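# Place yellow sponge beside blue foam block on desk

## Task

Set the yellow sponge down on the desk holding the blue foam block, close beside it with just a narrow gap. The foam blocks have to stay at their original spots and orientations, nothing new may end up on the floor, the cartons must remain standing on their desks, and the robot must not topple or finish leaning. The arrangement must hold without the robot supporting it when the scene ends.

## Robot and tools

Robot: a Hello Robot Stretch 3. It has a two-wheeled base, a lift riding on a mast, and one telescoping arm that reaches out to the robot's right side. The base cannot drive sideways, so to shift the gripper forward or back you drive the base. The footprint is 0.33 m long by 0.34 m wide. Turns in place pivot around the point midway between the drive wheels, 0.05 m behind the front edge. With the arm retracted and the wrist folded, a turn sweeps a circle of radius 0.28 m. An unfolded, level wrist reaches beyond that circle.

Frames: the base frame has its origin on the floor between the drive wheels, with x forward, y to the left and z up. hand_pose is reported in this frame, at the point where the closed fingertips meet. The odometry frame is the base frame as it was when the scene began. Heading is positive to the left, in the range -3.142 to 3.142. base_odometry counts wheel rotation, so wheel slip shows up as travel.

Tool execute_actions: takes "actions", a list holding one action or none, plus an optional "cameras" list (head_camera, nav_camera, wrist_camera, all). Leaving cameras out or passing null sends every image; passing [] sends none. An empty action list only returns the state and images. An action can contain:
- base: exactly one of {"translate_m": d}, a relative straight drive in metres from the current spot, forward positive, range -1 to 1; or {"rotate_rad": d}, a relative turn in place in radians, left/counter-clockwise positive, range -3.2 to 3.2.
- joints: absolute targets keyed by name. lift_m 0 to 1.1 (arm height on the mast). arm_m 0 to 0.52 (extension). wrist_yaw_rad -1.345 to 4.42 (0 lies along the arm, positive swings toward the front, 3.0 folds over the base). wrist_pitch_rad -1.57 to 0.451 (0 is level, negative tips the fingertips down). wrist_roll_rad -2.911 to 2.911. gripper_m -0.089 to 0.179 (larger is wider; the actual fingertip gap is smaller than this value). head_pan_rad -3.953 to 1.73 (0 faces forward, -1.57 looks along the arm). head_tilt_rad -1.53 to 0.419 (negative looks down).
- contact_limits: {"arm_m": effort percent 1 to 100}, which stops the arm motion once that effort is reached. Lower values are gentler, but a value set too low stops the arm immediately.
Base and joint motions begin at the same moment. Any joint you leave out can still be pushing toward its previous target. An unknown key or an out-of-range value makes the whole call fail with no motion. No action runs longer than 15 s. If a result reports a stop, the rest of the calls in that reply are skipped.

Tool wait: {"seconds": 0 to 10}. It sends no commands and returns the state and images.
Tool zoom_image: {"camera", "region": [x0,y0,x1,y1]} in pixels of that camera's latest full image, no larger than 504x504.
Tool finished_scene: {"scene": n}. It ends scene n and cannot be undone. Its result tells you whether the task succeeded and gives the next scene's task. If you are resuming from a summary, begin with an empty execute_actions call.

Result lines: base_status and joint_status report how each motion ended. done means it reached the target; for the base it means the wheels turned the commanded amount, slip included. off_target means it stopped short and may still be pushing. contact_stop, time_out and torque_fault all clear the target. After a contact_stop the arm or lift goes slack. on_its_own covers anything not commanded in this call; there, "held at" is the held target, not the actual position. motor_effort is percent of maximum, positive toward higher values, with the peak in brackets; readings are noisy and carry a fixed bias. Positive wheel effort means pushing forward. lidar_m holds 12 sectors of 30 degrees: the 1st faces ahead, then they go counter-clockwise (4th left, 7th behind, 10th right). Distances are measured from the base origin in a plane 0.17 m above the floor, so it catches table legs but not tabletops; "-" means nothing was seen. wrist_depth_mm and head_depth_mm are 7x7 grids of median depths. base_tilt is given in degrees, forward and right positive, with a fixed error of about 4 degrees.

Gripper: to grasp, command a gripper_m smaller than the object's width. To let go, command at least 0.02 above the value where the fingers made contact. Neither the reading nor the status confirms that something is held, so check the cameras.

Speed: the base is quick only with the arm stowed (lift_m < 0.30, arm_m < 0.03, wrist_yaw_rad > 2.54); otherwise it is capped at 0.10 m/s and 0.63 rad/s.

Self-collision: fold or unfold the wrist only with lift_m between 0.32 and 0.95, wrist_pitch_rad at -0.4 and roll near 0. Once folded, the lift may go down to 0.25. If yaw is below -0.4, keep pitch at -0.5 or lower.

Things to avoid: pushing with the arm against something solid while the gripper is more than about 0.45 m above the floor, or pushing a second time right after a contact_stop, since either can tip the robot. Do not drive while the gripper holds or hooks something fixed. If the base snags, reverse the last move in small steps. If it leans, pull the gripper free and drop the lift to about 0.2. The wrist, head and base have no contact stop, and a wrist that pushes too hard shuts off for 10 s (torque_fault). Avoid drops, slips, slams, hard hits and heavy shoves, do not disturb the foam blocks or the cartons, and release the sponge so it stays put on its own. Loose objects may occasionally get bumped, so confirm the result before ending the scene.

Each tool is called after "Emit:" in YAML: its name, and indented under it one key for each argument.

## Session

Emit:
execute_actions:
  actions:
    - {"joints":{"head_pan_rad":-0.8,"head_tilt_rad":-0.6}}

Scene clock: 1.00 s.
base_odometry: x=+0.000 y=+0.000 heading=+0.000 (m, m, rad; odometry frame)
turned_by_wheels: +0.000 (rad since the last result)
turned_by_imu: +0.000 (rad since the last result)
base_tilt: forward=+2.9 right=+0.2 (deg)
lidar_m: 1.59 1.85 2.46 2.13 2.49 1.59 1.20 1.48 2.43 1.93 1.99 2.00
head_depth_mm: 1934 1786 2318 2086 1665 1367 1163 / 2099 2314 2512 2079 1661 1372 1173 / 2252 2489 2704 2110 1663 1373 1171 / 2408 2701 2833 2121 1673 1376 1175 / 2267 2467 2646 2141 1664 1384 1177 / 2024 2216 2418 2149 1688 1388 1187 / 1828 1985 2140 2137 1687 1394 1183
base_status: not commanded
joint_positions: lift_m=+0.552 arm_m=+0.003 wrist_yaw_rad=+3.038 wrist_pitch_rad=-0.320 wrist_roll_rad=+0.014 gripper_m=+0.037 head_pan_rad=-0.793 head_tilt_rad=-0.592
joint_status: all done
motor_effort: left_wheel=+0(0) right_wheel=+0(0) lift_m=+26(25) arm_m=+1(0) wrist_yaw_rad=+0(0) wrist_pitch_rad=+7(7) wrist_roll_rad=+0(0) gripper_m=+1(1) head_pan_rad=-4(48) head_tilt_rad=-4(38) (%)
hand_pose: x=+0.0031 y=+0.0866 z=+0.5878 quat_wxyz=(+0.149, +0.707, +0.075, +0.687) (m; base frame)
wrist_depth_mm: - - - - - - - / - - - - - - - / - - - - - - - / - - - - - - - / - - - - - - - / 871 889 - 930 984 - - / 721 738 753 774 793 826 826
pictures: head_camera (sideways: a quarter turn clockwise sets it upright), nav_camera (sideways: a quarter turn counterclockwise sets it upright), wrist_camera
camera_calibration (this result's frames):
head_camera: T_world_to_cam=[[-0.39353, 0.438613, -0.807931, 1.07822], [0.732522, 0.680624, 0.0127001, -0.0158632], [0.555468, -0.58683, -0.58914, 0.72562], [0, 0, 0, 1]] pos_world=[0.0328727, -0.0363078, 1.29882]
nav_camera: T_world_to_cam=[[0.403609, -0.418994, 0.813354, -1.01478], [-0.722427, -0.691444, 0.00229599, 0.054527], [0.561426, -0.588515, -0.581765, 0.711749], [0, 0, 0, 1]] pos_world=[0.0493731, 0.0313894, 1.23932]
wrist_camera: T_world_to_cam=[[0.992995, -0.106504, 0.0511729, -0.0316918], [-0.00526287, -0.472518, -0.881305, 0.589597], [0.118042, 0.874862, -0.469769, 0.360662], [0, 0, 0, 1]] pos_world=[-0.00800071, -0.0403094, 0.690665]
Images, in order (width x height): head_camera 896x504, nav_camera 672x504, wrist_camera 644x364.

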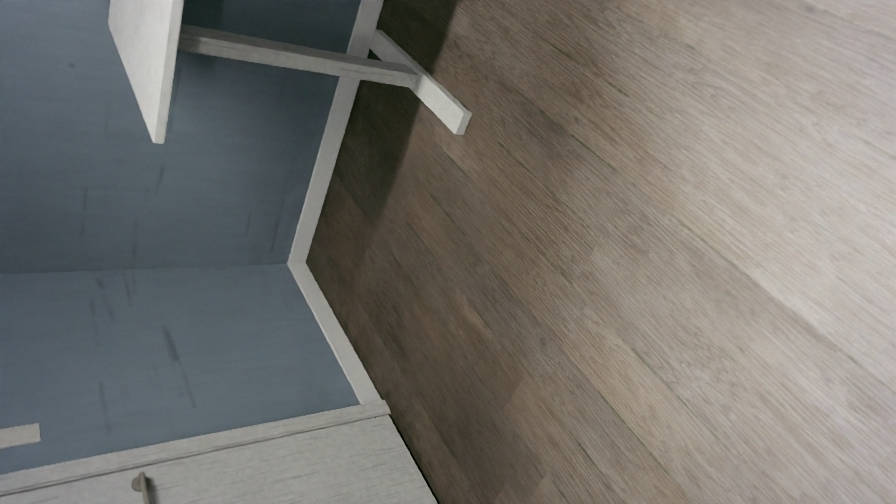

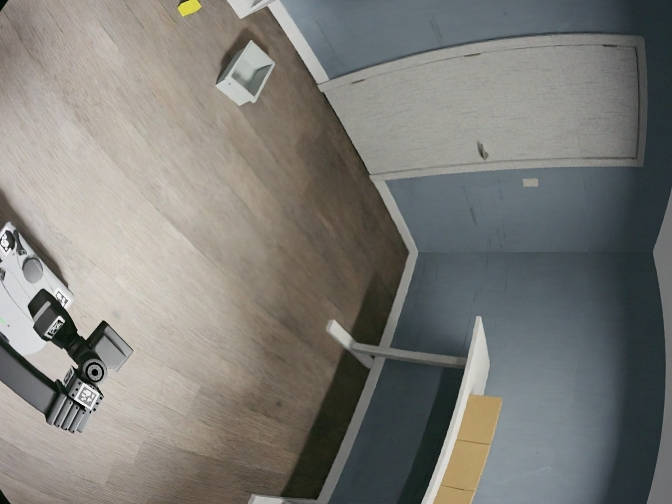

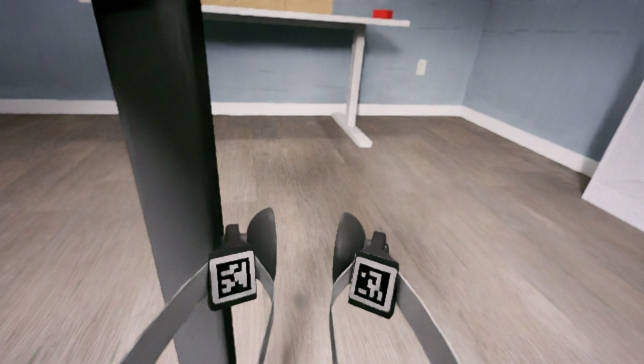

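Sponge on the floor ahead-left.

Emit:
execute_actions:
  actions:
    - {"joints":{"head_pan_rad":0.3,"head_tilt_rad":-0.8}}
  cameras: ["head_camera","nav_camera"]

Emit:
execute_actions:
  actions:
    - {"joints":{"head_pan_rad":1.6,"head_tilt_rad":-0.3}}
  cameras: ["nav_camera"]

Emit:
execute_actions:
  actions:
    - {"joints":{"head_pan_rad":-1.7,"head_tilt_rad":-0.3}}
  cameras: ["nav_camera"]

Scene clock: 3.17 s.
base_odometry: x=+0.000 y=+0.000 heading=+0.000 (m, m, rad; odometry frame)
turned_by_wheels: +0.000 (rad since the last result)
turned_by_imu: +0.000 (rad since the last result)
base_tilt: forward=+2.9 right=+0.2 (deg)
lidar_m: 1.59 1.84 2.46 2.12 2.49 1.59 1.20 1.48 2.44 1.93 1.98 2.00
head_depth_mm: 1555 1781 2005 1694 1439 1241 1102 / 1574 1821 2003 1642 1424 1256 1100 / 1570 1811 2015 1663 1439 1251 1100 / 1540 1832 1942 1711 1442 1251 1105 / 1559 1897 1959 1712 1435 1250 1108 / 1581 1901 1982 1722 1442 1249 1103 / 1616 1829 2006 1720 1450 1263 1111
base_status: not commanded
joint_positions: lift_m=+0.552 arm_m=+0.003 wrist_yaw_rad=+3.038 wrist_pitch_rad=-0.320 wrist_roll_rad=+0.014 gripper_m=+0.037 head_pan_rad=+0.293 head_tilt_rad=-0.790
joint_status: all done
motor_effort: left_wheel=+0(0) right_wheel=+0(0) lift_m=+25(26) arm_m=+0(1) wrist_yaw_rad=+1(1) wrist_pitch_rad=+7(7) wrist_roll_rad=+0(0) gripper_m=+0(0) head_pan_rad=+5(53) head_tilt_rad=-6(26) (%)
hand_pose: x=+0.0031 y=+0.0866 z=+0.5878 quat_wxyz=(+0.149, +0.707, +0.075, +0.687) (m; base frame)
wrist_depth_mm: - - - - - - - / - - - - - - - / - - - - - - - / - - - - - - - / - - - - - - - / 852 901 - 922 947 961 - / 745 746 759 780 790 822 830
pictures: head_camera (sideways: a quarter turn clockwise sets it upright), nav_camera (sideways: a quarter turn counterclockwise sets it upright)
camera_calibration (this result's frames):
head_camera: T_world_to_cam=[[-0.712482, -0.185996, -0.67659, 0.908981], [-0.258527, 0.965981, 0.00669115, -0.00199227], [0.652329, 0.179684, -0.736329, 0.916483], [0, 0, 0, 1]] pos_world=[0.0492698, 0.00631405, 1.28985]
nav_camera: T_world_to_cam=[[0.700978, 0.204409, 0.683262, -0.84704], [0.27535, -0.96133, 0.00510768, 0.0447809], [0.657885, 0.184556, -0.730155, 0.904179], [0, 0, 0, 1]] pos_world=[-0.0134196, 0.04932, 1.23871]
Images, in order (width x height): head_camera 896x504, nav_camera 672x504.

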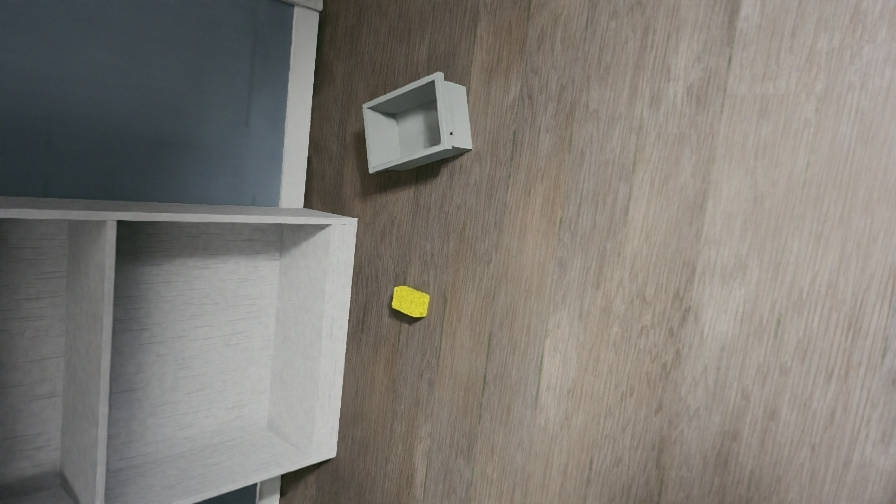

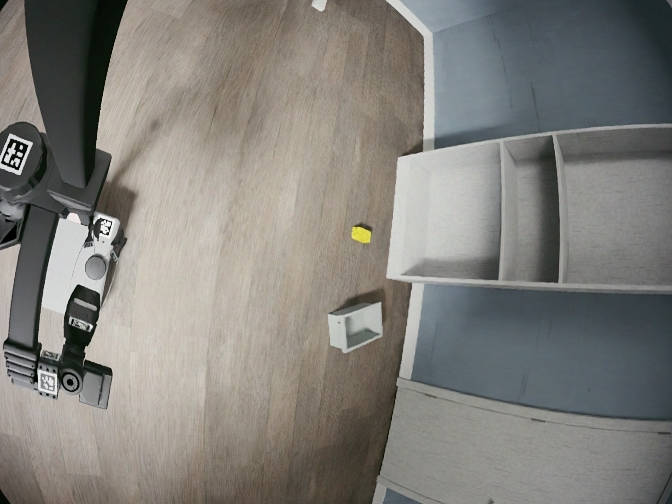

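Scene clock: 4.37 s.
base_odometry: x=+0.000 y=+0.000 heading=+0.000 (m, m, rad; odometry frame)
turned_by_wheels: +0.000 (rad since the last result)
turned_by_imu: +0.000 (rad since the last result)
base_tilt: forward=+3.0 right=+0.2 (deg)
lidar_m: 1.59 1.85 2.46 2.13 2.48 1.59 1.20 1.48 2.44 1.94 1.98 2.00
head_depth_mm: 2108 2225 2428 2651 2316 1710 1376 / 2109 2246 2377 2150 2247 1737 1377 / 2075 2214 2323 2535 2339 1737 1394 / 2067 2164 2264 1863 2373 1742 1385 / 2024 2155 2313 1819 2376 1762 1398 / 2004 2153 2263 1814 2371 1769 1405 / 1986 2130 2255 2046 2288 1779 1422
base_status: not commanded
joint_positions: lift_m=+0.552 arm_m=+0.003 wrist_yaw_rad=+3.038 wrist_pitch_rad=-0.320 wrist_roll_rad=+0.014 gripper_m=+0.037 head_pan_rad=+1.593 head_tilt_rad=-0.310
joint_status: all done
motor_effort: left_wheel=+0(0) right_wheel=+0(0) lift_m=+25(26) arm_m=+1(2) wrist_yaw_rad=+0(0) wrist_pitch_rad=+7(7) wrist_roll_rad=+0(0) gripper_m=+0(0) head_pan_rad=+5(53) head_tilt_rad=+6(37) (%)
hand_pose: x=+0.0031 y=+0.0866 z=+0.5878 quat_wxyz=(+0.149, +0.707, +0.075, +0.687) (m; base frame)
wrist_depth_mm: - - - - - - - / - - - - - - - / - - - - - - - / - - - - - - - / - - - - - - - / 862 874 - 935 990 - - / 733 741 755 787 782 825 842
pictures: nav_camera (sideways: a quarter turn counterclockwise sets it upright)
camera_calibration (this result's frames):
nav_camera: T_world_to_cam=[[-0.000711425, 0.332542, 0.943088, -1.18154], [0.999971, 0.00736039, -0.00184101, 0.0494061], [-0.00755372, 0.94306, -0.332538, 0.390922], [0, 0, 0, 1]] pos_world=[-0.0472924, 0.0238857, 1.24439]
Images, in order (width x height): nav_camera 672x504.

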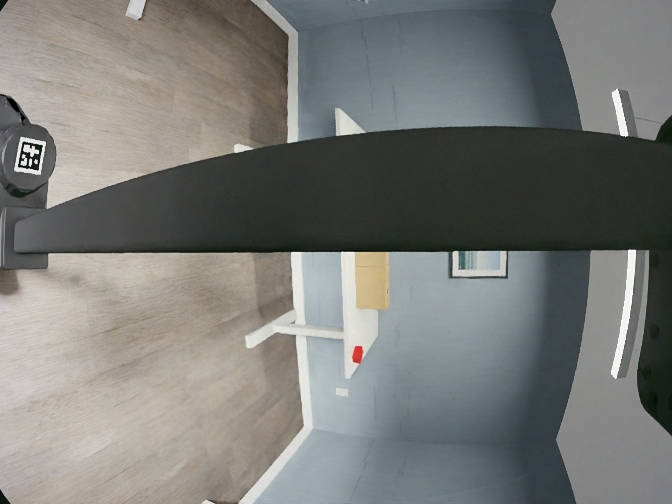

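Scene clock: 6.37 s.
base_odometry: x=+0.000 y=+0.000 heading=+0.000 (m, m, rad; odometry frame)
turned_by_wheels: +0.000 (rad since the last result)
turned_by_imu: +0.000 (rad since the last result)
base_tilt: forward=+3.0 right=+0.2 (deg)
lidar_m: 1.59 1.84 2.46 2.12 2.49 1.59 1.20 1.48 2.45 1.94 1.98 2.00
head_depth_mm: 2143 2298 2485 2696 2314 1730 1376 / 2113 2248 2426 2590 2322 1734 1385 / 2035 2199 2272 2505 2237 1758 1384 / 2010 2134 2182 2418 2255 1747 1395 / 1944 2070 1610 2373 2374 1753 1386 / 1895 2020 1563 2288 2370 1764 1407 / 1881 1985 1527 2237 2350 1775 1402
base_status: not commanded
joint_positions: lift_m=+0.552 arm_m=+0.003 wrist_yaw_rad=+3.038 wrist_pitch_rad=-0.320 wrist_roll_rad=+0.014 gripper_m=+0.037 head_pan_rad=-1.693 head_tilt_rad=-0.310
joint_status: all done
motor_effort: left_wheel=+0(0) right_wheel=+0(0) lift_m=+26(25) arm_m=+1(1) wrist_yaw_rad=+0(0) wrist_pitch_rad=+6(6) wrist_roll_rad=+0(0) gripper_m=+0(1) head_pan_rad=-4(51) head_tilt_rad=+6(5) (%)
hand_pose: x=+0.0031 y=+0.0866 z=+0.5878 quat_wxyz=(+0.149, +0.707, +0.075, +0.687) (m; base frame)
wrist_depth_mm: - - - - - - - / - - - - - - - / - - - - - - - / - - - - - - - / - - - - - - - / 865 877 - 917 958 991 - / 727 745 755 789 793 827 844
pictures: nav_camera (sideways: a quarter turn counterclockwise sets it upright)
camera_calibration (this result's frames):
nav_camera: T_world_to_cam=[[-0.0469709, -0.329001, 0.943161, -1.18135], [-0.990686, 0.136152, -0.0018442, 0.0615533], [-0.127806, -0.934463, -0.332332, 0.391388], [0, 0, 0, 1]] pos_world=[0.0555126, -0.0313098, 1.24439]
Images, in order (width x height): nav_camera 672x504.

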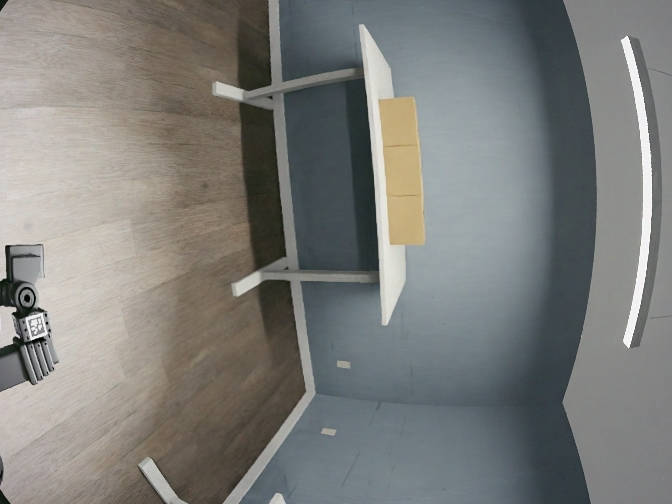

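Emit:
execute_actions:
  actions:
    - {"joints":{"head_pan_rad":-3.14,"head_tilt_rad":-0.4,"lift_m":0.28}}
  cameras: ["nav_camera"]

Emit:
execute_actions:
  actions:
    - {"base":{"rotate_rad":0.53}}
  cameras: []

Emit:
execute_actions:
  actions:
    - {"base":{"translate_m":0.98}}
  cameras: []

Emit:
execute_actions:
  actions:
    - {"base":{"rotate_rad":1.04},"joints":{"lift_m":0.4,"wrist_pitch_rad":-0.4,"head_pan_rad":0.6,"head_tilt_rad":-0.3}}
  cameras: ["nav_camera"]

Emit:
execute_actions:
  actions:
    - {"joints":{"wrist_yaw_rad":0,"gripper_m":0.17,"head_pan_rad":-1.57,"head_tilt_rad":-1.1}}
  cameras: []

Emit:
execute_actions:
  actions:
    - {"joints":{"wrist_pitch_rad":-1.5,"arm_m":0.1}}

Scene clock: 13.33 s.
base_odometry: x=+0.000 y=+0.000 heading=+0.000 (m, m, rad; odometry frame)
turned_by_wheels: +0.000 (rad since the last result)
turned_by_imu: +0.000 (rad since the last result)
base_tilt: forward=+3.0 right=+0.2 (deg)
lidar_m: 1.59 1.85 2.46 2.12 2.48 1.58 1.20 1.49 2.44 1.93 1.98 2.00
head_depth_mm: 1621 1740 1873 1317 1896 1596 1297 / 1599 1725 1852 1278 2059 1599 1300 / 1579 1716 1818 1259 2092 1602 1292 / 1574 1695 1821 1253 1999 1609 1310 / 1553 1674 1795 1215 1920 1566 1312 / 1529 1657 1763 1219 2024 1633 1321 / 1521 1631 1752 1200 1896 1617 1322
base_status: not commanded
joint_positions: lift_m=+0.281 arm_m=+0.003 wrist_yaw_rad=+3.038 wrist_pitch_rad=-0.320 wrist_roll_rad=+0.014 gripper_m=+0.037 head_pan_rad=-3.133 head_tilt_rad=-0.395
joint_status: all done
motor_effort: left_wheel=+0(0) right_wheel=+0(0) lift_m=+9(24) arm_m=+1(1) wrist_yaw_rad=-1(1) wrist_pitch_rad=+7(7) wrist_roll_rad=+0(0) gripper_m=+0(0) head_pan_rad=-4(52) head_tilt_rad=-3(14) (%)
hand_pose: x=+0.0031 y=+0.0866 z=+0.3161 quat_wxyz=(+0.149, +0.707, +0.076, +0.687) (m; base frame)
wrist_depth_mm: - - - - - - - / - - - - - - - / - - - - - - - / 836 824 901 946 977 - - / 650 664 - 715 751 761 779 / 522 539 - 564 580 597 615 / 444 468 - 489 481 494 505
pictures: nav_camera (sideways: a quarter turn counterclockwise sets it upright)
camera_calibration (this result's frames):
nav_camera: T_world_to_cam=[[-0.411148, 0.00299224, 0.911564, -1.13789], [0.00595188, 0.999982, -0.000597965, 0.0538512], [-0.911549, 0.00517966, -0.411158, 0.498751], [0, 0, 0, 1]] pos_world=[-0.0135275, -0.0530288, 1.24236]
Images, in order (width x height): nav_camera 672x504.

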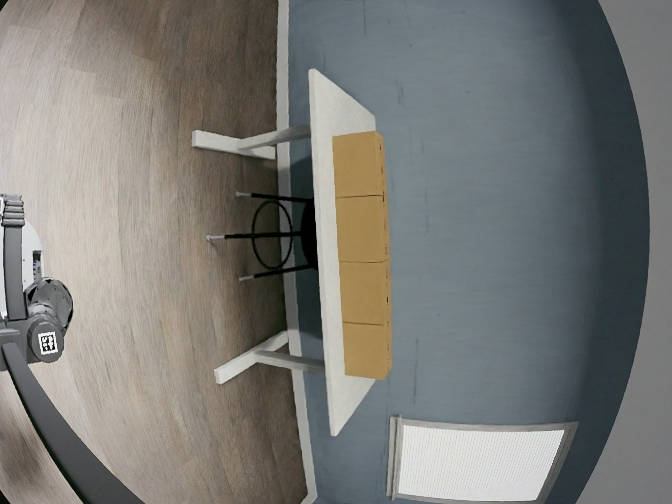

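Scene clock: 15.00 s.
base_odometry: x=+0.000 y=+0.000 heading=+0.530 (m, m, rad; odometry frame)
turned_by_wheels: +0.530 (rad since the last result)
turned_by_imu: +0.526 (rad since the last result)
base_tilt: forward=+3.0 right=+0.2 (deg)
lidar_m: 1.84 2.47 2.12 2.07 1.59 1.63 1.49 2.45 1.93 1.99 1.99 1.59
head_depth_mm: 1504 1618 1717 1168 1807 1542 1296 / 1571 1675 1798 1218 1976 1597 1303 / 1619 1742 1882 1276 1895 1598 1296 / 1689 1845 2001 1517 2073 1601 1304 / 1774 1917 2108 2347 2080 1617 1306 / 1850 2026 2217 2500 2080 1619 1317 / 1937 2125 2332 2629 2108 1624 1326
base_status: done
joint_positions: lift_m=+0.281 arm_m=+0.003 wrist_yaw_rad=+3.038 wrist_pitch_rad=-0.320 wrist_roll_rad=+0.014 gripper_m=+0.037 head_pan_rad=-3.133 head_tilt_rad=-0.395
joint_status: not commanded
motor_effort: left_wheel=-1(8) right_wheel=+1(7) lift_m=+9(9) arm_m=+1(1) wrist_yaw_rad=+1(0) wrist_pitch_rad=+7(7) wrist_roll_rad=+0(0) gripper_m=+0(0) head_pan_rad=-4(3) head_tilt_rad=-3(3) (%)
hand_pose: x=+0.0031 y=+0.0866 z=+0.3161 quat_wxyz=(+0.149, +0.707, +0.076, +0.687) (m; base frame)
wrist_depth_mm: - - - - - - - / - - - - - - - / - - - - - - - / 838 864 918 922 977 - - / 651 657 - 717 740 754 762 / 533 544 - 571 596 603 605 / 452 470 - 491 481 499 497
pictures: none
No camera images: the call's "cameras" was empty. Leave "cameras" out to get every camera's image.

Scene clock: 19.97 s.
base_odometry: x=+0.846 y=+0.495 heading=+0.530 (m, m, rad; odometry frame)
turned_by_wheels: +0.000 (rad since the last result)
turned_by_imu: +0.001 (rad since the last result)
base_tilt: forward=+3.0 right=+0.2 (deg)
lidar_m: 0.88 1.31 1.61 2.07 2.12 2.31 2.40 2.69 2.28 1.54 1.07 0.73
head_depth_mm: 2212 2355 1937 2614 2042 1583 1288 / 2314 2466 2021 2741 2065 1590 1296 / 2407 2601 2119 2812 2060 1607 1304 / 2486 2714 2853 2782 2080 1616 1306 / 2627 2812 3069 2978 2093 1611 1318 / 2738 2998 3271 2939 2092 1621 1305 / 2857 3086 3428 3006 2118 1622 1323
base_status: done
joint_positions: lift_m=+0.281 arm_m=+0.003 wrist_yaw_rad=+3.038 wrist_pitch_rad=-0.320 wrist_roll_rad=+0.014 gripper_m=+0.037 head_pan_rad=-3.133 head_tilt_rad=-0.396
joint_status: not commanded
motor_effort: left_wheel=-2(8) right_wheel=+1(7) lift_m=+9(9) arm_m=+1(1) wrist_yaw_rad=+0(0) wrist_pitch_rad=+7(7) wrist_roll_rad=+0(0) gripper_m=+0(0) head_pan_rad=-4(4) head_tilt_rad=-2(3) (%)
hand_pose: x=+0.0031 y=+0.0866 z=+0.3160 quat_wxyz=(+0.149, +0.707, +0.076, +0.687) (m; base frame)
wrist_depth_mm: - - - - - - - / - - - - - - - / - - - - - - - / 830 845 918 941 976 - - / 647 656 - 713 737 777 785 / 523 536 - 551 579 596 615 / 450 467 - 495 483 498 509
pictures: none
No camera images: the call's "cameras" was empty. Leave "cameras" out to get every camera's image.

Scene clock: 22.47 s.
base_odometry: x=+0.846 y=+0.495 heading=+1.570 (m, m, rad; odometry frame)
turned_by_wheels: +1.040 (rad since the last result)
turned_by_imu: +1.034 (rad since the last result)
base_tilt: forward=+2.9 right=+0.2 (deg)
lidar_m: 1.61 2.07 2.13 2.32 2.80 2.68 2.28 1.55 1.07 0.73 0.88 1.30
head_depth_mm: 1654 1754 1840 1598 2041 1725 1369 / 1721 1828 1948 1521 2198 1746 1390 / 1806 1893 2070 1513 2305 1737 1390 / 1907 2039 2154 1599 2364 1746 1393 / 2000 2153 2307 1703 2368 1774 1405 / 2129 2293 2465 2022 2295 1769 1394 / 2232 2448 2631 2851 2390 1791 1414
base_status: done
joint_positions: lift_m=+0.399 arm_m=+0.003 wrist_yaw_rad=+3.038 wrist_pitch_rad=-0.415 wrist_roll_rad=+0.014 gripper_m=+0.037 head_pan_rad=+0.593 head_tilt_rad=-0.309
joint_status: all done
motor_effort: left_wheel=-1(10) right_wheel=+1(7) lift_m=+40(37) arm_m=+1(0) wrist_yaw_rad=+0(0) wrist_pitch_rad=+6(6) wrist_roll_rad=+0(0) gripper_m=+0(0) head_pan_rad=+4(54) head_tilt_rad=+5(17) (%)
hand_pose: x=+0.0020 y=+0.0758 z=+0.4126 quat_wxyz=(+0.182, +0.703, +0.108, +0.679) (m; base frame)
wrist_depth_mm: - - - - - - - / - - - - - - - / - - - - - - - / 910 922 976 975 - - - / 743 735 - 785 817 844 860 / 612 629 - 647 675 702 713 / 526 542 553 570 567 578 589
pictures: nav_camera (sideways: a quarter turn counterclockwise sets it upright)
camera_calibration (this result's frames):
nav_camera: T_world_to_cam=[[0.278797, 0.179844, 0.94336, -1.1836], [0.546492, -0.837462, -0.00185297, 0.0521879], [0.789695, 0.516055, -0.331766, 0.385054], [0, 0, 0, 1]] pos_world=[-0.00261053, 0.0578599, 1.24441]
Images, in order (width x height): nav_camera 672x504.

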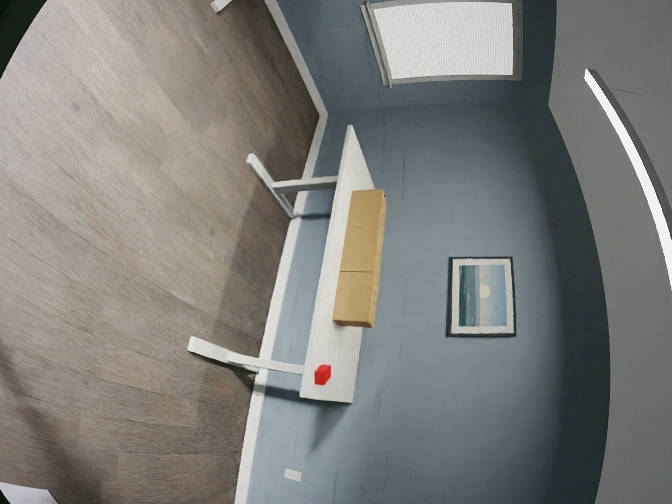

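Scene clock: 25.00 s.
base_odometry: x=+0.846 y=+0.495 heading=+1.570 (m, m, rad; odometry frame)
turned_by_wheels: +0.000 (rad since the last result)
turned_by_imu: +0.000 (rad since the last result)
base_tilt: forward=+3.0 right=+0.1 (deg)
lidar_m: 1.61 2.06 2.13 2.32 2.81 2.67 2.28 1.55 1.07 0.73 0.88 1.30
head_depth_mm: 1029 1283 1507 1353 1260 1163 - / 945 1248 1495 1386 1267 1183 - / 798 991 1352 1392 1284 - - / 820 1159 1389 1369 1264 1178 - / 820 1128 1377 1357 1260 1166 1085 / 821 1110 1374 1356 1269 1172 1088 / 824 1090 1368 1342 1271 1166 1089
base_status: not commanded
joint_positions: lift_m=+0.399 arm_m=+0.003 wrist_yaw_rad=+0.002 wrist_pitch_rad=-0.415 wrist_roll_rad=+0.014 gripper_m=+0.170 head_pan_rad=-1.563 head_tilt_rad=-1.086
joint_status: all done
motor_effort: left_wheel=-1(1) right_wheel=+1(1) lift_m=+39(39) arm_m=+1(0) wrist_yaw_rad=-1(3) wrist_pitch_rad=+6(6) wrist_roll_rad=+0(0) gripper_m=+1(82) head_pan_rad=-4(53) head_tilt_rad=-7(48) (%)
hand_pose: x=-0.0210 y=-0.3727 z=+0.4126 quat_wxyz=(+0.688, +0.146, -0.696, -0.146) (m; base frame)
wrist_depth_mm: 599 616 626 642 514 734 757 / 646 657 685 705 594 802 839 / 691 732 744 787 852 892 911 / 720 762 789 804 923 989 994 / 612 609 631 649 824 867 866 / - 613 619 652 671 - 706 / 518 541 557 558 575 540 526
pictures: none
No camera images: the call's "cameras" was empty. Leave "cameras" out to get every camera's image.

Scene clock: 26.93 s.
base_odometry: x=+0.846 y=+0.495 heading=+1.570 (m, m, rad; odometry frame)
turned_by_wheels: +0.000 (rad since the last result)
turned_by_imu: +0.000 (rad since the last result)
base_tilt: forward=+3.0 right=+0.2 (deg)
lidar_m: 1.60 2.06 2.12 2.32 2.82 2.67 2.28 1.56 1.07 0.73 0.88 1.30
head_depth_mm: 1031 1276 1499 1346 1245 1158 - / 939 1257 1484 1398 1267 1184 - / 802 998 1360 1358 - - - / 818 1160 1377 1373 1239 1200 - / 818 1131 1377 1355 1273 1168 1081 / 824 1109 1374 1351 1263 1170 1086 / 823 1093 1355 1335 1272 1170 1078
base_status: not commanded
joint_positions: lift_m=+0.399 arm_m=+0.100 wrist_yaw_rad=+0.001 wrist_pitch_rad=-1.495 wrist_roll_rad=+0.014 gripper_m=+0.170 head_pan_rad=-1.563 head_tilt_rad=-1.086
joint_status: all done
motor_effort: left_wheel=-1(1) right_wheel=+1(1) lift_m=+40(39) arm_m=+6(7) wrist_yaw_rad=+0(1) wrist_pitch_rad=-2(6) wrist_roll_rad=+0(0) gripper_m=+0(0) head_pan_rad=-3(4) head_tilt_rad=-7(7) (%)
hand_pose: x=-0.0216 y=-0.2398 z=+0.2806 quat_wxyz=(+0.515, +0.478, -0.521, -0.484) (m; base frame)
wrist_depth_mm: 422 419 422 426 433 439 407 / 425 428 433 435 436 445 428 / 428 436 442 439 440 451 452 / 432 438 447 454 454 456 458 / 443 444 451 451 455 462 465 / - 458 460 - - - 474 / 456 461 465 - - - 482
pictures: head_camera (sideways: a quarter turn clockwise sets it upright), nav_camera (sideways: a quarter turn counterclockwise sets it upright), wrist_camera
camera_calibration (this result's frames):
head_camera: T_world_to_cam=[[0.0204543, 0.901644, -0.431996, 0.585859], [0.999708, -0.0239902, -0.00273674, 0.0026073], [-0.0128312, -0.431814, -0.901872, 1.13574], [0, 0, 0, 1]] pos_world=[-0.0000169658, -0.0377461, 1.27739]
nav_camera: T_world_to_cam=[[0.00046685, -0.897977, 0.440043, -0.525904], [-0.999953, 0.00385161, 0.00892068, 0.0475989], [-0.00970543, -0.440026, -0.897932, 1.12636], [0, 0, 0, 1]] pos_world=[0.058774, 0.0231958, 1.24239]
wrist_camera: T_world_to_cam=[[-0.998662, -0.0462582, 0.0231072, -0.0469136], [-0.04386, 0.994483, 0.0952841, 0.24145], [-0.0273874, 0.0941432, -0.995182, 0.461894], [0, 0, 0, 1]] pos_world=[-0.0236108, -0.285772, 0.437747]
Images, in order (width x height): head_camera 896x504, nav_camera 672x504, wrist_camera 644x364.

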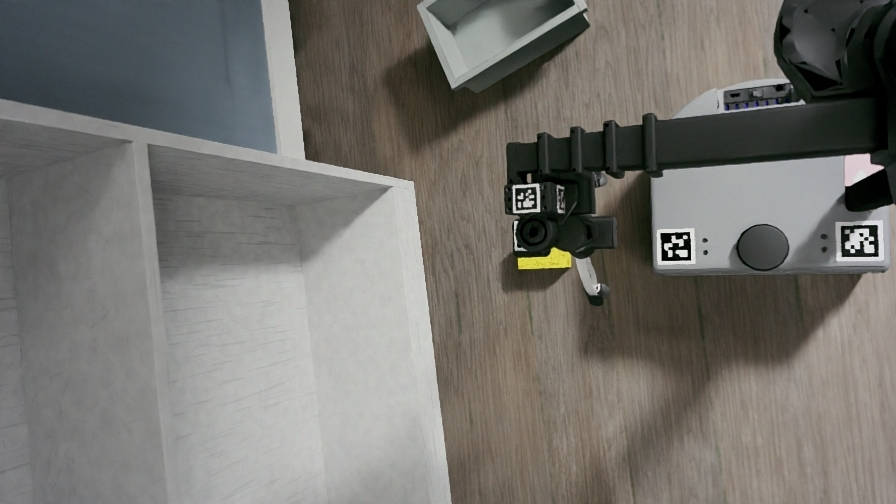

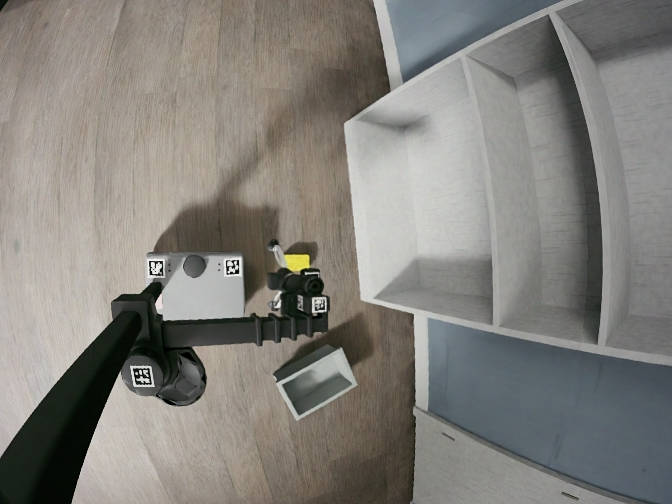

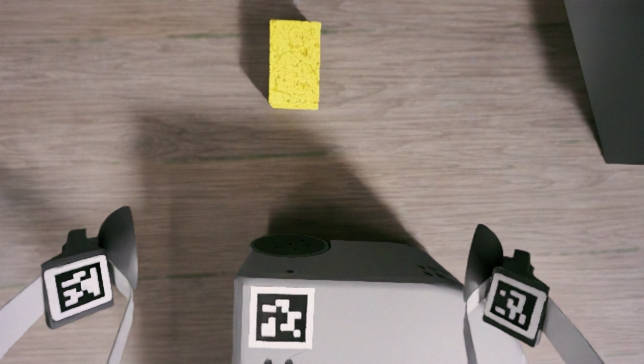

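Emit:
execute_actions:
  actions:
    - {"base":{"translate_m":0.015},"joints":{"arm_m":0.26,"lift_m":0.2}}
  cameras: ["wrist_camera"]

Emit:
execute_actions:
  actions:
    - {"joints":{"lift_m":0.135}}
  cameras: ["wrist_camera"]

Emit:
execute_actions:
  actions:
    - {"joints":{"gripper_m":0.03}}
  cameras: []

Emit:
execute_actions:
  actions:
    - {"base":{"translate_m":1.0},"joints":{"lift_m":0.5,"arm_m":0,"head_pan_rad":1.2,"head_tilt_rad":-0.4}}

Scene clock: 31.57 s.
base_odometry: x=+0.846 y=+0.510 heading=+1.570 (m, m, rad; odometry frame)
turned_by_wheels: +0.000 (rad since the last result)
turned_by_imu: +0.000 (rad since the last result)
base_tilt: forward=+3.0 right=+0.2 (deg)
lidar_m: 1.59 2.05 2.12 2.33 2.14 2.69 2.30 1.55 1.08 0.73 0.87 1.29
head_depth_mm: 1024 1278 1497 1358 1254 1162 1080 / 751 1227 1501 1378 1269 1191 - / 812 1060 1346 1386 1265 - - / 816 1145 1378 1369 1253 1194 - / 820 1123 1372 1349 1264 1165 1077 / 820 1114 1380 1349 1265 1170 1085 / 820 1092 1352 1340 1279 1167 1085
base_status: done
joint_positions: lift_m=+0.201 arm_m=+0.260 wrist_yaw_rad=+0.000 wrist_pitch_rad=-1.497 wrist_roll_rad=+0.014 gripper_m=+0.170 head_pan_rad=-1.563 head_tilt_rad=-1.086
joint_status: all done
motor_effort: left_wheel=-1(4) right_wheel=+1(5) lift_m=+9(35) arm_m=+7(8) wrist_yaw_rad=+0(0) wrist_pitch_rad=-2(2) wrist_roll_rad=+0(0) gripper_m=+0(0) head_pan_rad=-4(4) head_tilt_rad=-8(8) (%)
hand_pose: x=-0.0216 y=-0.3995 z=+0.0822 quat_wxyz=(+0.515, +0.478, -0.521, -0.485) (m; base frame)
wrist_depth_mm: 229 233 234 236 239 242 241 / 232 235 239 239 243 244 246 / 237 238 240 243 246 247 250 / 239 244 243 202 250 253 253 / 243 244 247 203 253 256 258 / - 249 251 209 257 - 260 / 252 251 255 258 263 264 267
pictures: wrist_camera
camera_calibration (this result's frames):
wrist_camera: T_world_to_cam=[[-0.998688, -0.0457214, 0.0230516, -0.0494949], [-0.0432972, 0.99439, 0.0965036, 0.419034], [-0.0273346, 0.095379, -0.995066, 0.279968], [0, 0, 0, 1]] pos_world=[-0.0236341, -0.44565, 0.239289]
Images, in order (width x height): wrist_camera 644x364.

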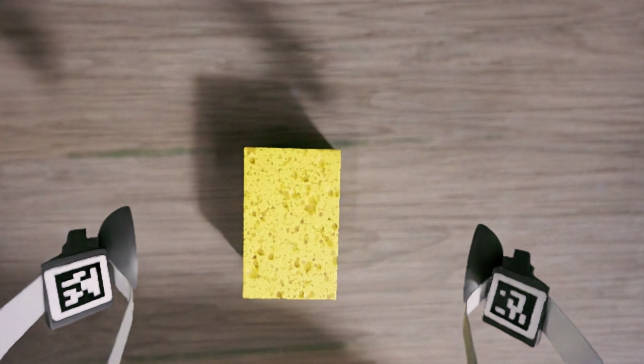

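Scene clock: 33.00 s.
base_odometry: x=+0.846 y=+0.510 heading=+1.570 (m, m, rad; odometry frame)
turned_by_wheels: +0.000 (rad since the last result)
turned_by_imu: +0.000 (rad since the last result)
base_tilt: forward=+2.9 right=+0.2 (deg)
lidar_m: 1.60 2.05 2.12 2.33 2.14 2.69 2.30 1.55 1.07 0.73 0.87 1.30
head_depth_mm: 1027 1282 1508 1358 1240 1153 1081 / 754 1222 1495 1388 1265 1198 - / 815 1059 1347 1394 1262 - - / 822 1156 1379 1374 1255 1195 - / 814 1134 1375 1355 1277 1167 1080 / 820 1110 1371 1354 1267 1169 1089 / 824 1094 1361 1330 1272 1167 1083
base_status: not commanded
joint_positions: lift_m=+0.136 arm_m=+0.260 wrist_yaw_rad=+0.000 wrist_pitch_rad=-1.497 wrist_roll_rad=+0.014 gripper_m=+0.170 head_pan_rad=-1.563 head_tilt_rad=-1.086
joint_status: all done
motor_effort: left_wheel=-1(2) right_wheel=+1(1) lift_m=+9(7) arm_m=+6(6) wrist_yaw_rad=+0(0) wrist_pitch_rad=-1(2) wrist_roll_rad=+0(0) gripper_m=+0(0) head_pan_rad=-4(4) head_tilt_rad=-7(7) (%)
hand_pose: x=-0.0216 y=-0.3995 z=+0.0172 quat_wxyz=(+0.515, +0.478, -0.521, -0.485) (m; base frame)
wrist_depth_mm: 168 170 171 174 175 176 179 / 171 173 173 175 177 179 181 / 173 175 176 177 181 182 184 / 176 178 134 136 182 185 187 / 178 180 137 137 185 187 189 / - 183 139 139 188 - 192 / 183 186 141 142 191 194 196
pictures: wrist_camera
camera_calibration (this result's frames):
wrist_camera: T_world_to_cam=[[-0.998688, -0.0457217, 0.0230504, -0.0479966], [-0.0432969, 0.994388, 0.0965303, 0.425302], [-0.0273346, 0.0954057, -0.995063, 0.215305], [0, 0, 0, 1]] pos_world=[-0.0236341, -0.445651, 0.174294]
Images, in order (width x height): wrist_camera 644x364.

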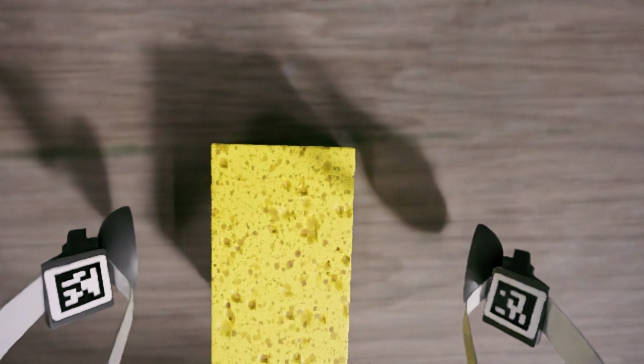

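Scene clock: 34.90 s.
base_odometry: x=+0.846 y=+0.510 heading=+1.570 (m, m, rad; odometry frame)
turned_by_wheels: +0.000 (rad since the last result)
turned_by_imu: +0.000 (rad since the last result)
base_tilt: forward=+3.0 right=+0.2 (deg)
lidar_m: 1.60 2.05 2.11 2.33 2.14 2.69 2.30 1.55 1.07 0.73 0.87 1.30
head_depth_mm: 1026 1283 1510 1358 1249 1169 1074 / 754 1221 1491 1380 1269 1183 - / 815 1064 1350 1392 1265 - - / 817 1154 1387 1365 1261 1196 - / 818 1132 1378 1357 1267 1174 1080 / 822 1114 1376 1356 1267 1172 1087 / 821 1096 1354 1337 1274 1167 1082
base_status: not commanded
joint_positions: lift_m=+0.136 arm_m=+0.260 wrist_yaw_rad=+0.000 wrist_pitch_rad=-1.497 wrist_roll_rad=+0.014 gripper_m=+0.031 head_pan_rad=-1.563 head_tilt_rad=-1.086
joint_status: all done
motor_effort: left_wheel=-2(2) right_wheel=+1(2) lift_m=+9(9) arm_m=+6(7) wrist_yaw_rad=+1(1) wrist_pitch_rad=-1(2) wrist_roll_rad=+0(0) gripper_m=-14(88) head_pan_rad=-4(4) head_tilt_rad=-7(7) (%)
hand_pose: x=-0.0216 y=-0.3995 z=+0.0172 quat_wxyz=(+0.515, +0.478, -0.521, -0.485) (m; base frame)
wrist_depth_mm: 169 169 171 173 174 176 178 / 171 172 174 176 177 179 181 / 172 175 176 177 180 181 183 / 176 177 177 133 182 184 186 / 179 180 134 135 186 187 189 / 181 182 136 137 188 190 193 / 184 185 185 139 191 193 196
pictures: none
No camera images: the call's "cameras" was empty. Leave "cameras" out to get every camera's image.

Scene clock: 45.90 s.
base_odometry: x=+0.847 y=+1.510 heading=+1.570 (m, m, rad; odometry frame)
turned_by_wheels: +0.000 (rad since the last result)
turned_by_imu: +0.001 (rad since the last result)
base_tilt: forward=+3.0 right=+0.2 (deg)
lidar_m: 1.03 0.65 1.33 1.65 2.61 3.62 3.30 1.36 0.74 0.90 0.92 1.10
head_depth_mm: 1117 1207 1280 1274 911 708 537 / 1283 1376 1461 1290 807 711 581 / 1478 1596 1710 902 801 714 618 / 1757 1893 2044 967 901 737 1295 / 2118 2347 2494 1127 969 1549 1298 / 2442 2583 2823 1340 1971 1590 1312 / 2327 2477 2663 2633 2050 1612 1308
base_status: done
joint_positions: lift_m=+0.499 arm_m=+0.003 wrist_yaw_rad=+0.000 wrist_pitch_rad=-1.497 wrist_roll_rad=+0.014 gripper_m=+0.031 head_pan_rad=+1.193 head_tilt_rad=-0.409
joint_status: all done
joint sent to its limit — the command would take arm_m past its lower limit, so that joint was sent only as far as its limit.
motor_effort: left_wheel=-2(3) right_wheel=+1(5) lift_m=+40(40) arm_m=-4(4) wrist_yaw_rad=+1(0) wrist_pitch_rad=-2(1) wrist_roll_rad=+0(0) gripper_m=-14(14) head_pan_rad=+4(54) head_tilt_rad=+5(43) (%)
hand_pose: x=-0.0216 y=-0.1430 z=+0.3806 quat_wxyz=(+0.515, +0.478, -0.521, -0.485) (m; base frame)
wrist_depth_mm: 509 526 519 528 535 541 550 / 512 528 525 529 543 545 553 / 521 532 536 548 548 562 562 / 535 539 542 133 560 568 566 / 534 549 134 135 - 578 579 / 555 548 137 137 - 581 587 / 563 562 567 139 - 591 598
pictures: head_camera (sideways: a quarter turn clockwise sets it upright), nav_camera (sideways: a quarter turn counterclockwise sets it upright), wrist_camera
camera_calibration (this result's frames):
head_camera: T_world_to_cam=[[-0.184767, -0.390762, -0.901757, 1.1993], [-0.919172, 0.393452, 0.0178388, -0.0124815], [0.347827, 0.832166, -0.431874, 0.522266], [0, 0, 0, 1]] pos_world=[0.0284595, 0.0389395, 1.30725]
nav_camera: T_world_to_cam=[[0.162427, 0.391267, 0.90583, -1.13391], [0.923904, -0.382625, -0.000395795, 0.0479885], [0.346439, 0.836964, -0.423641, 0.507321], [0, 0, 0, 1]] pos_world=[-0.0359142, 0.0374142, 1.24207]
wrist_camera: T_world_to_cam=[[-0.998688, -0.0457293, 0.0230384, -0.0446429], [-0.0432983, 0.994362, 0.096795, 0.135072], [-0.0273348, 0.0956705, -0.995038, 0.552477], [0, 0, 0, 1]] pos_world=[-0.0236341, -0.189208, 0.53769]
Images, in order (width x height): head_camera 896x504, nav_camera 672x504, wrist_camera 644x364.

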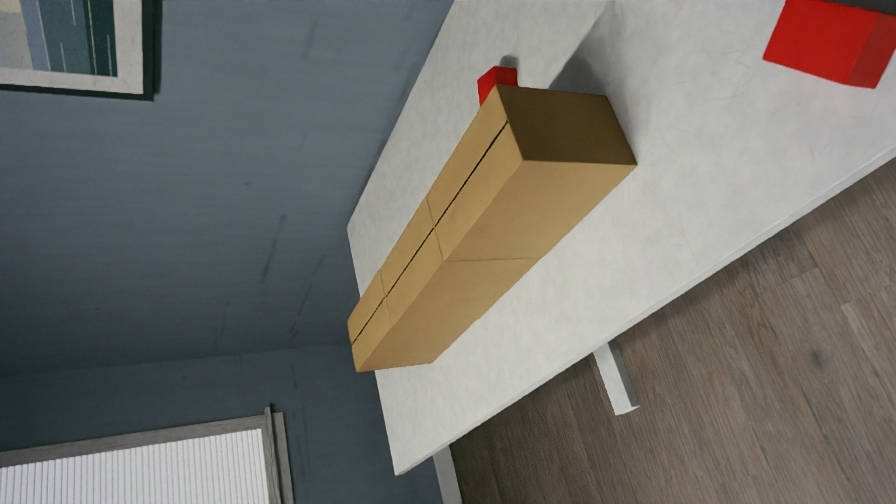

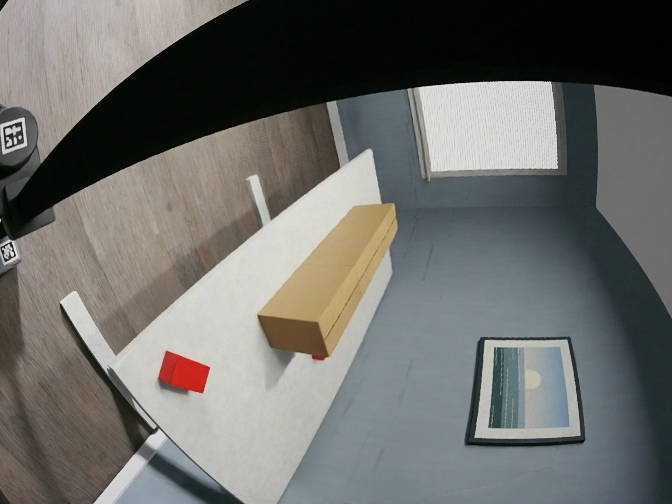

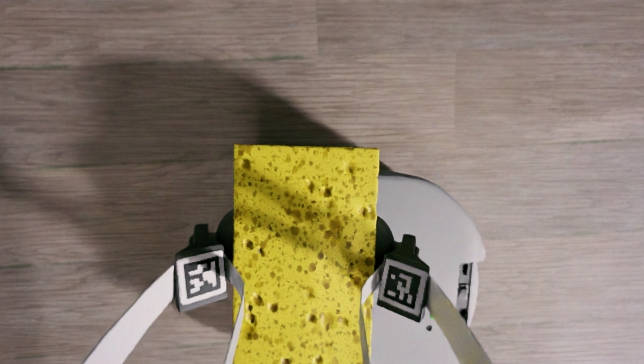

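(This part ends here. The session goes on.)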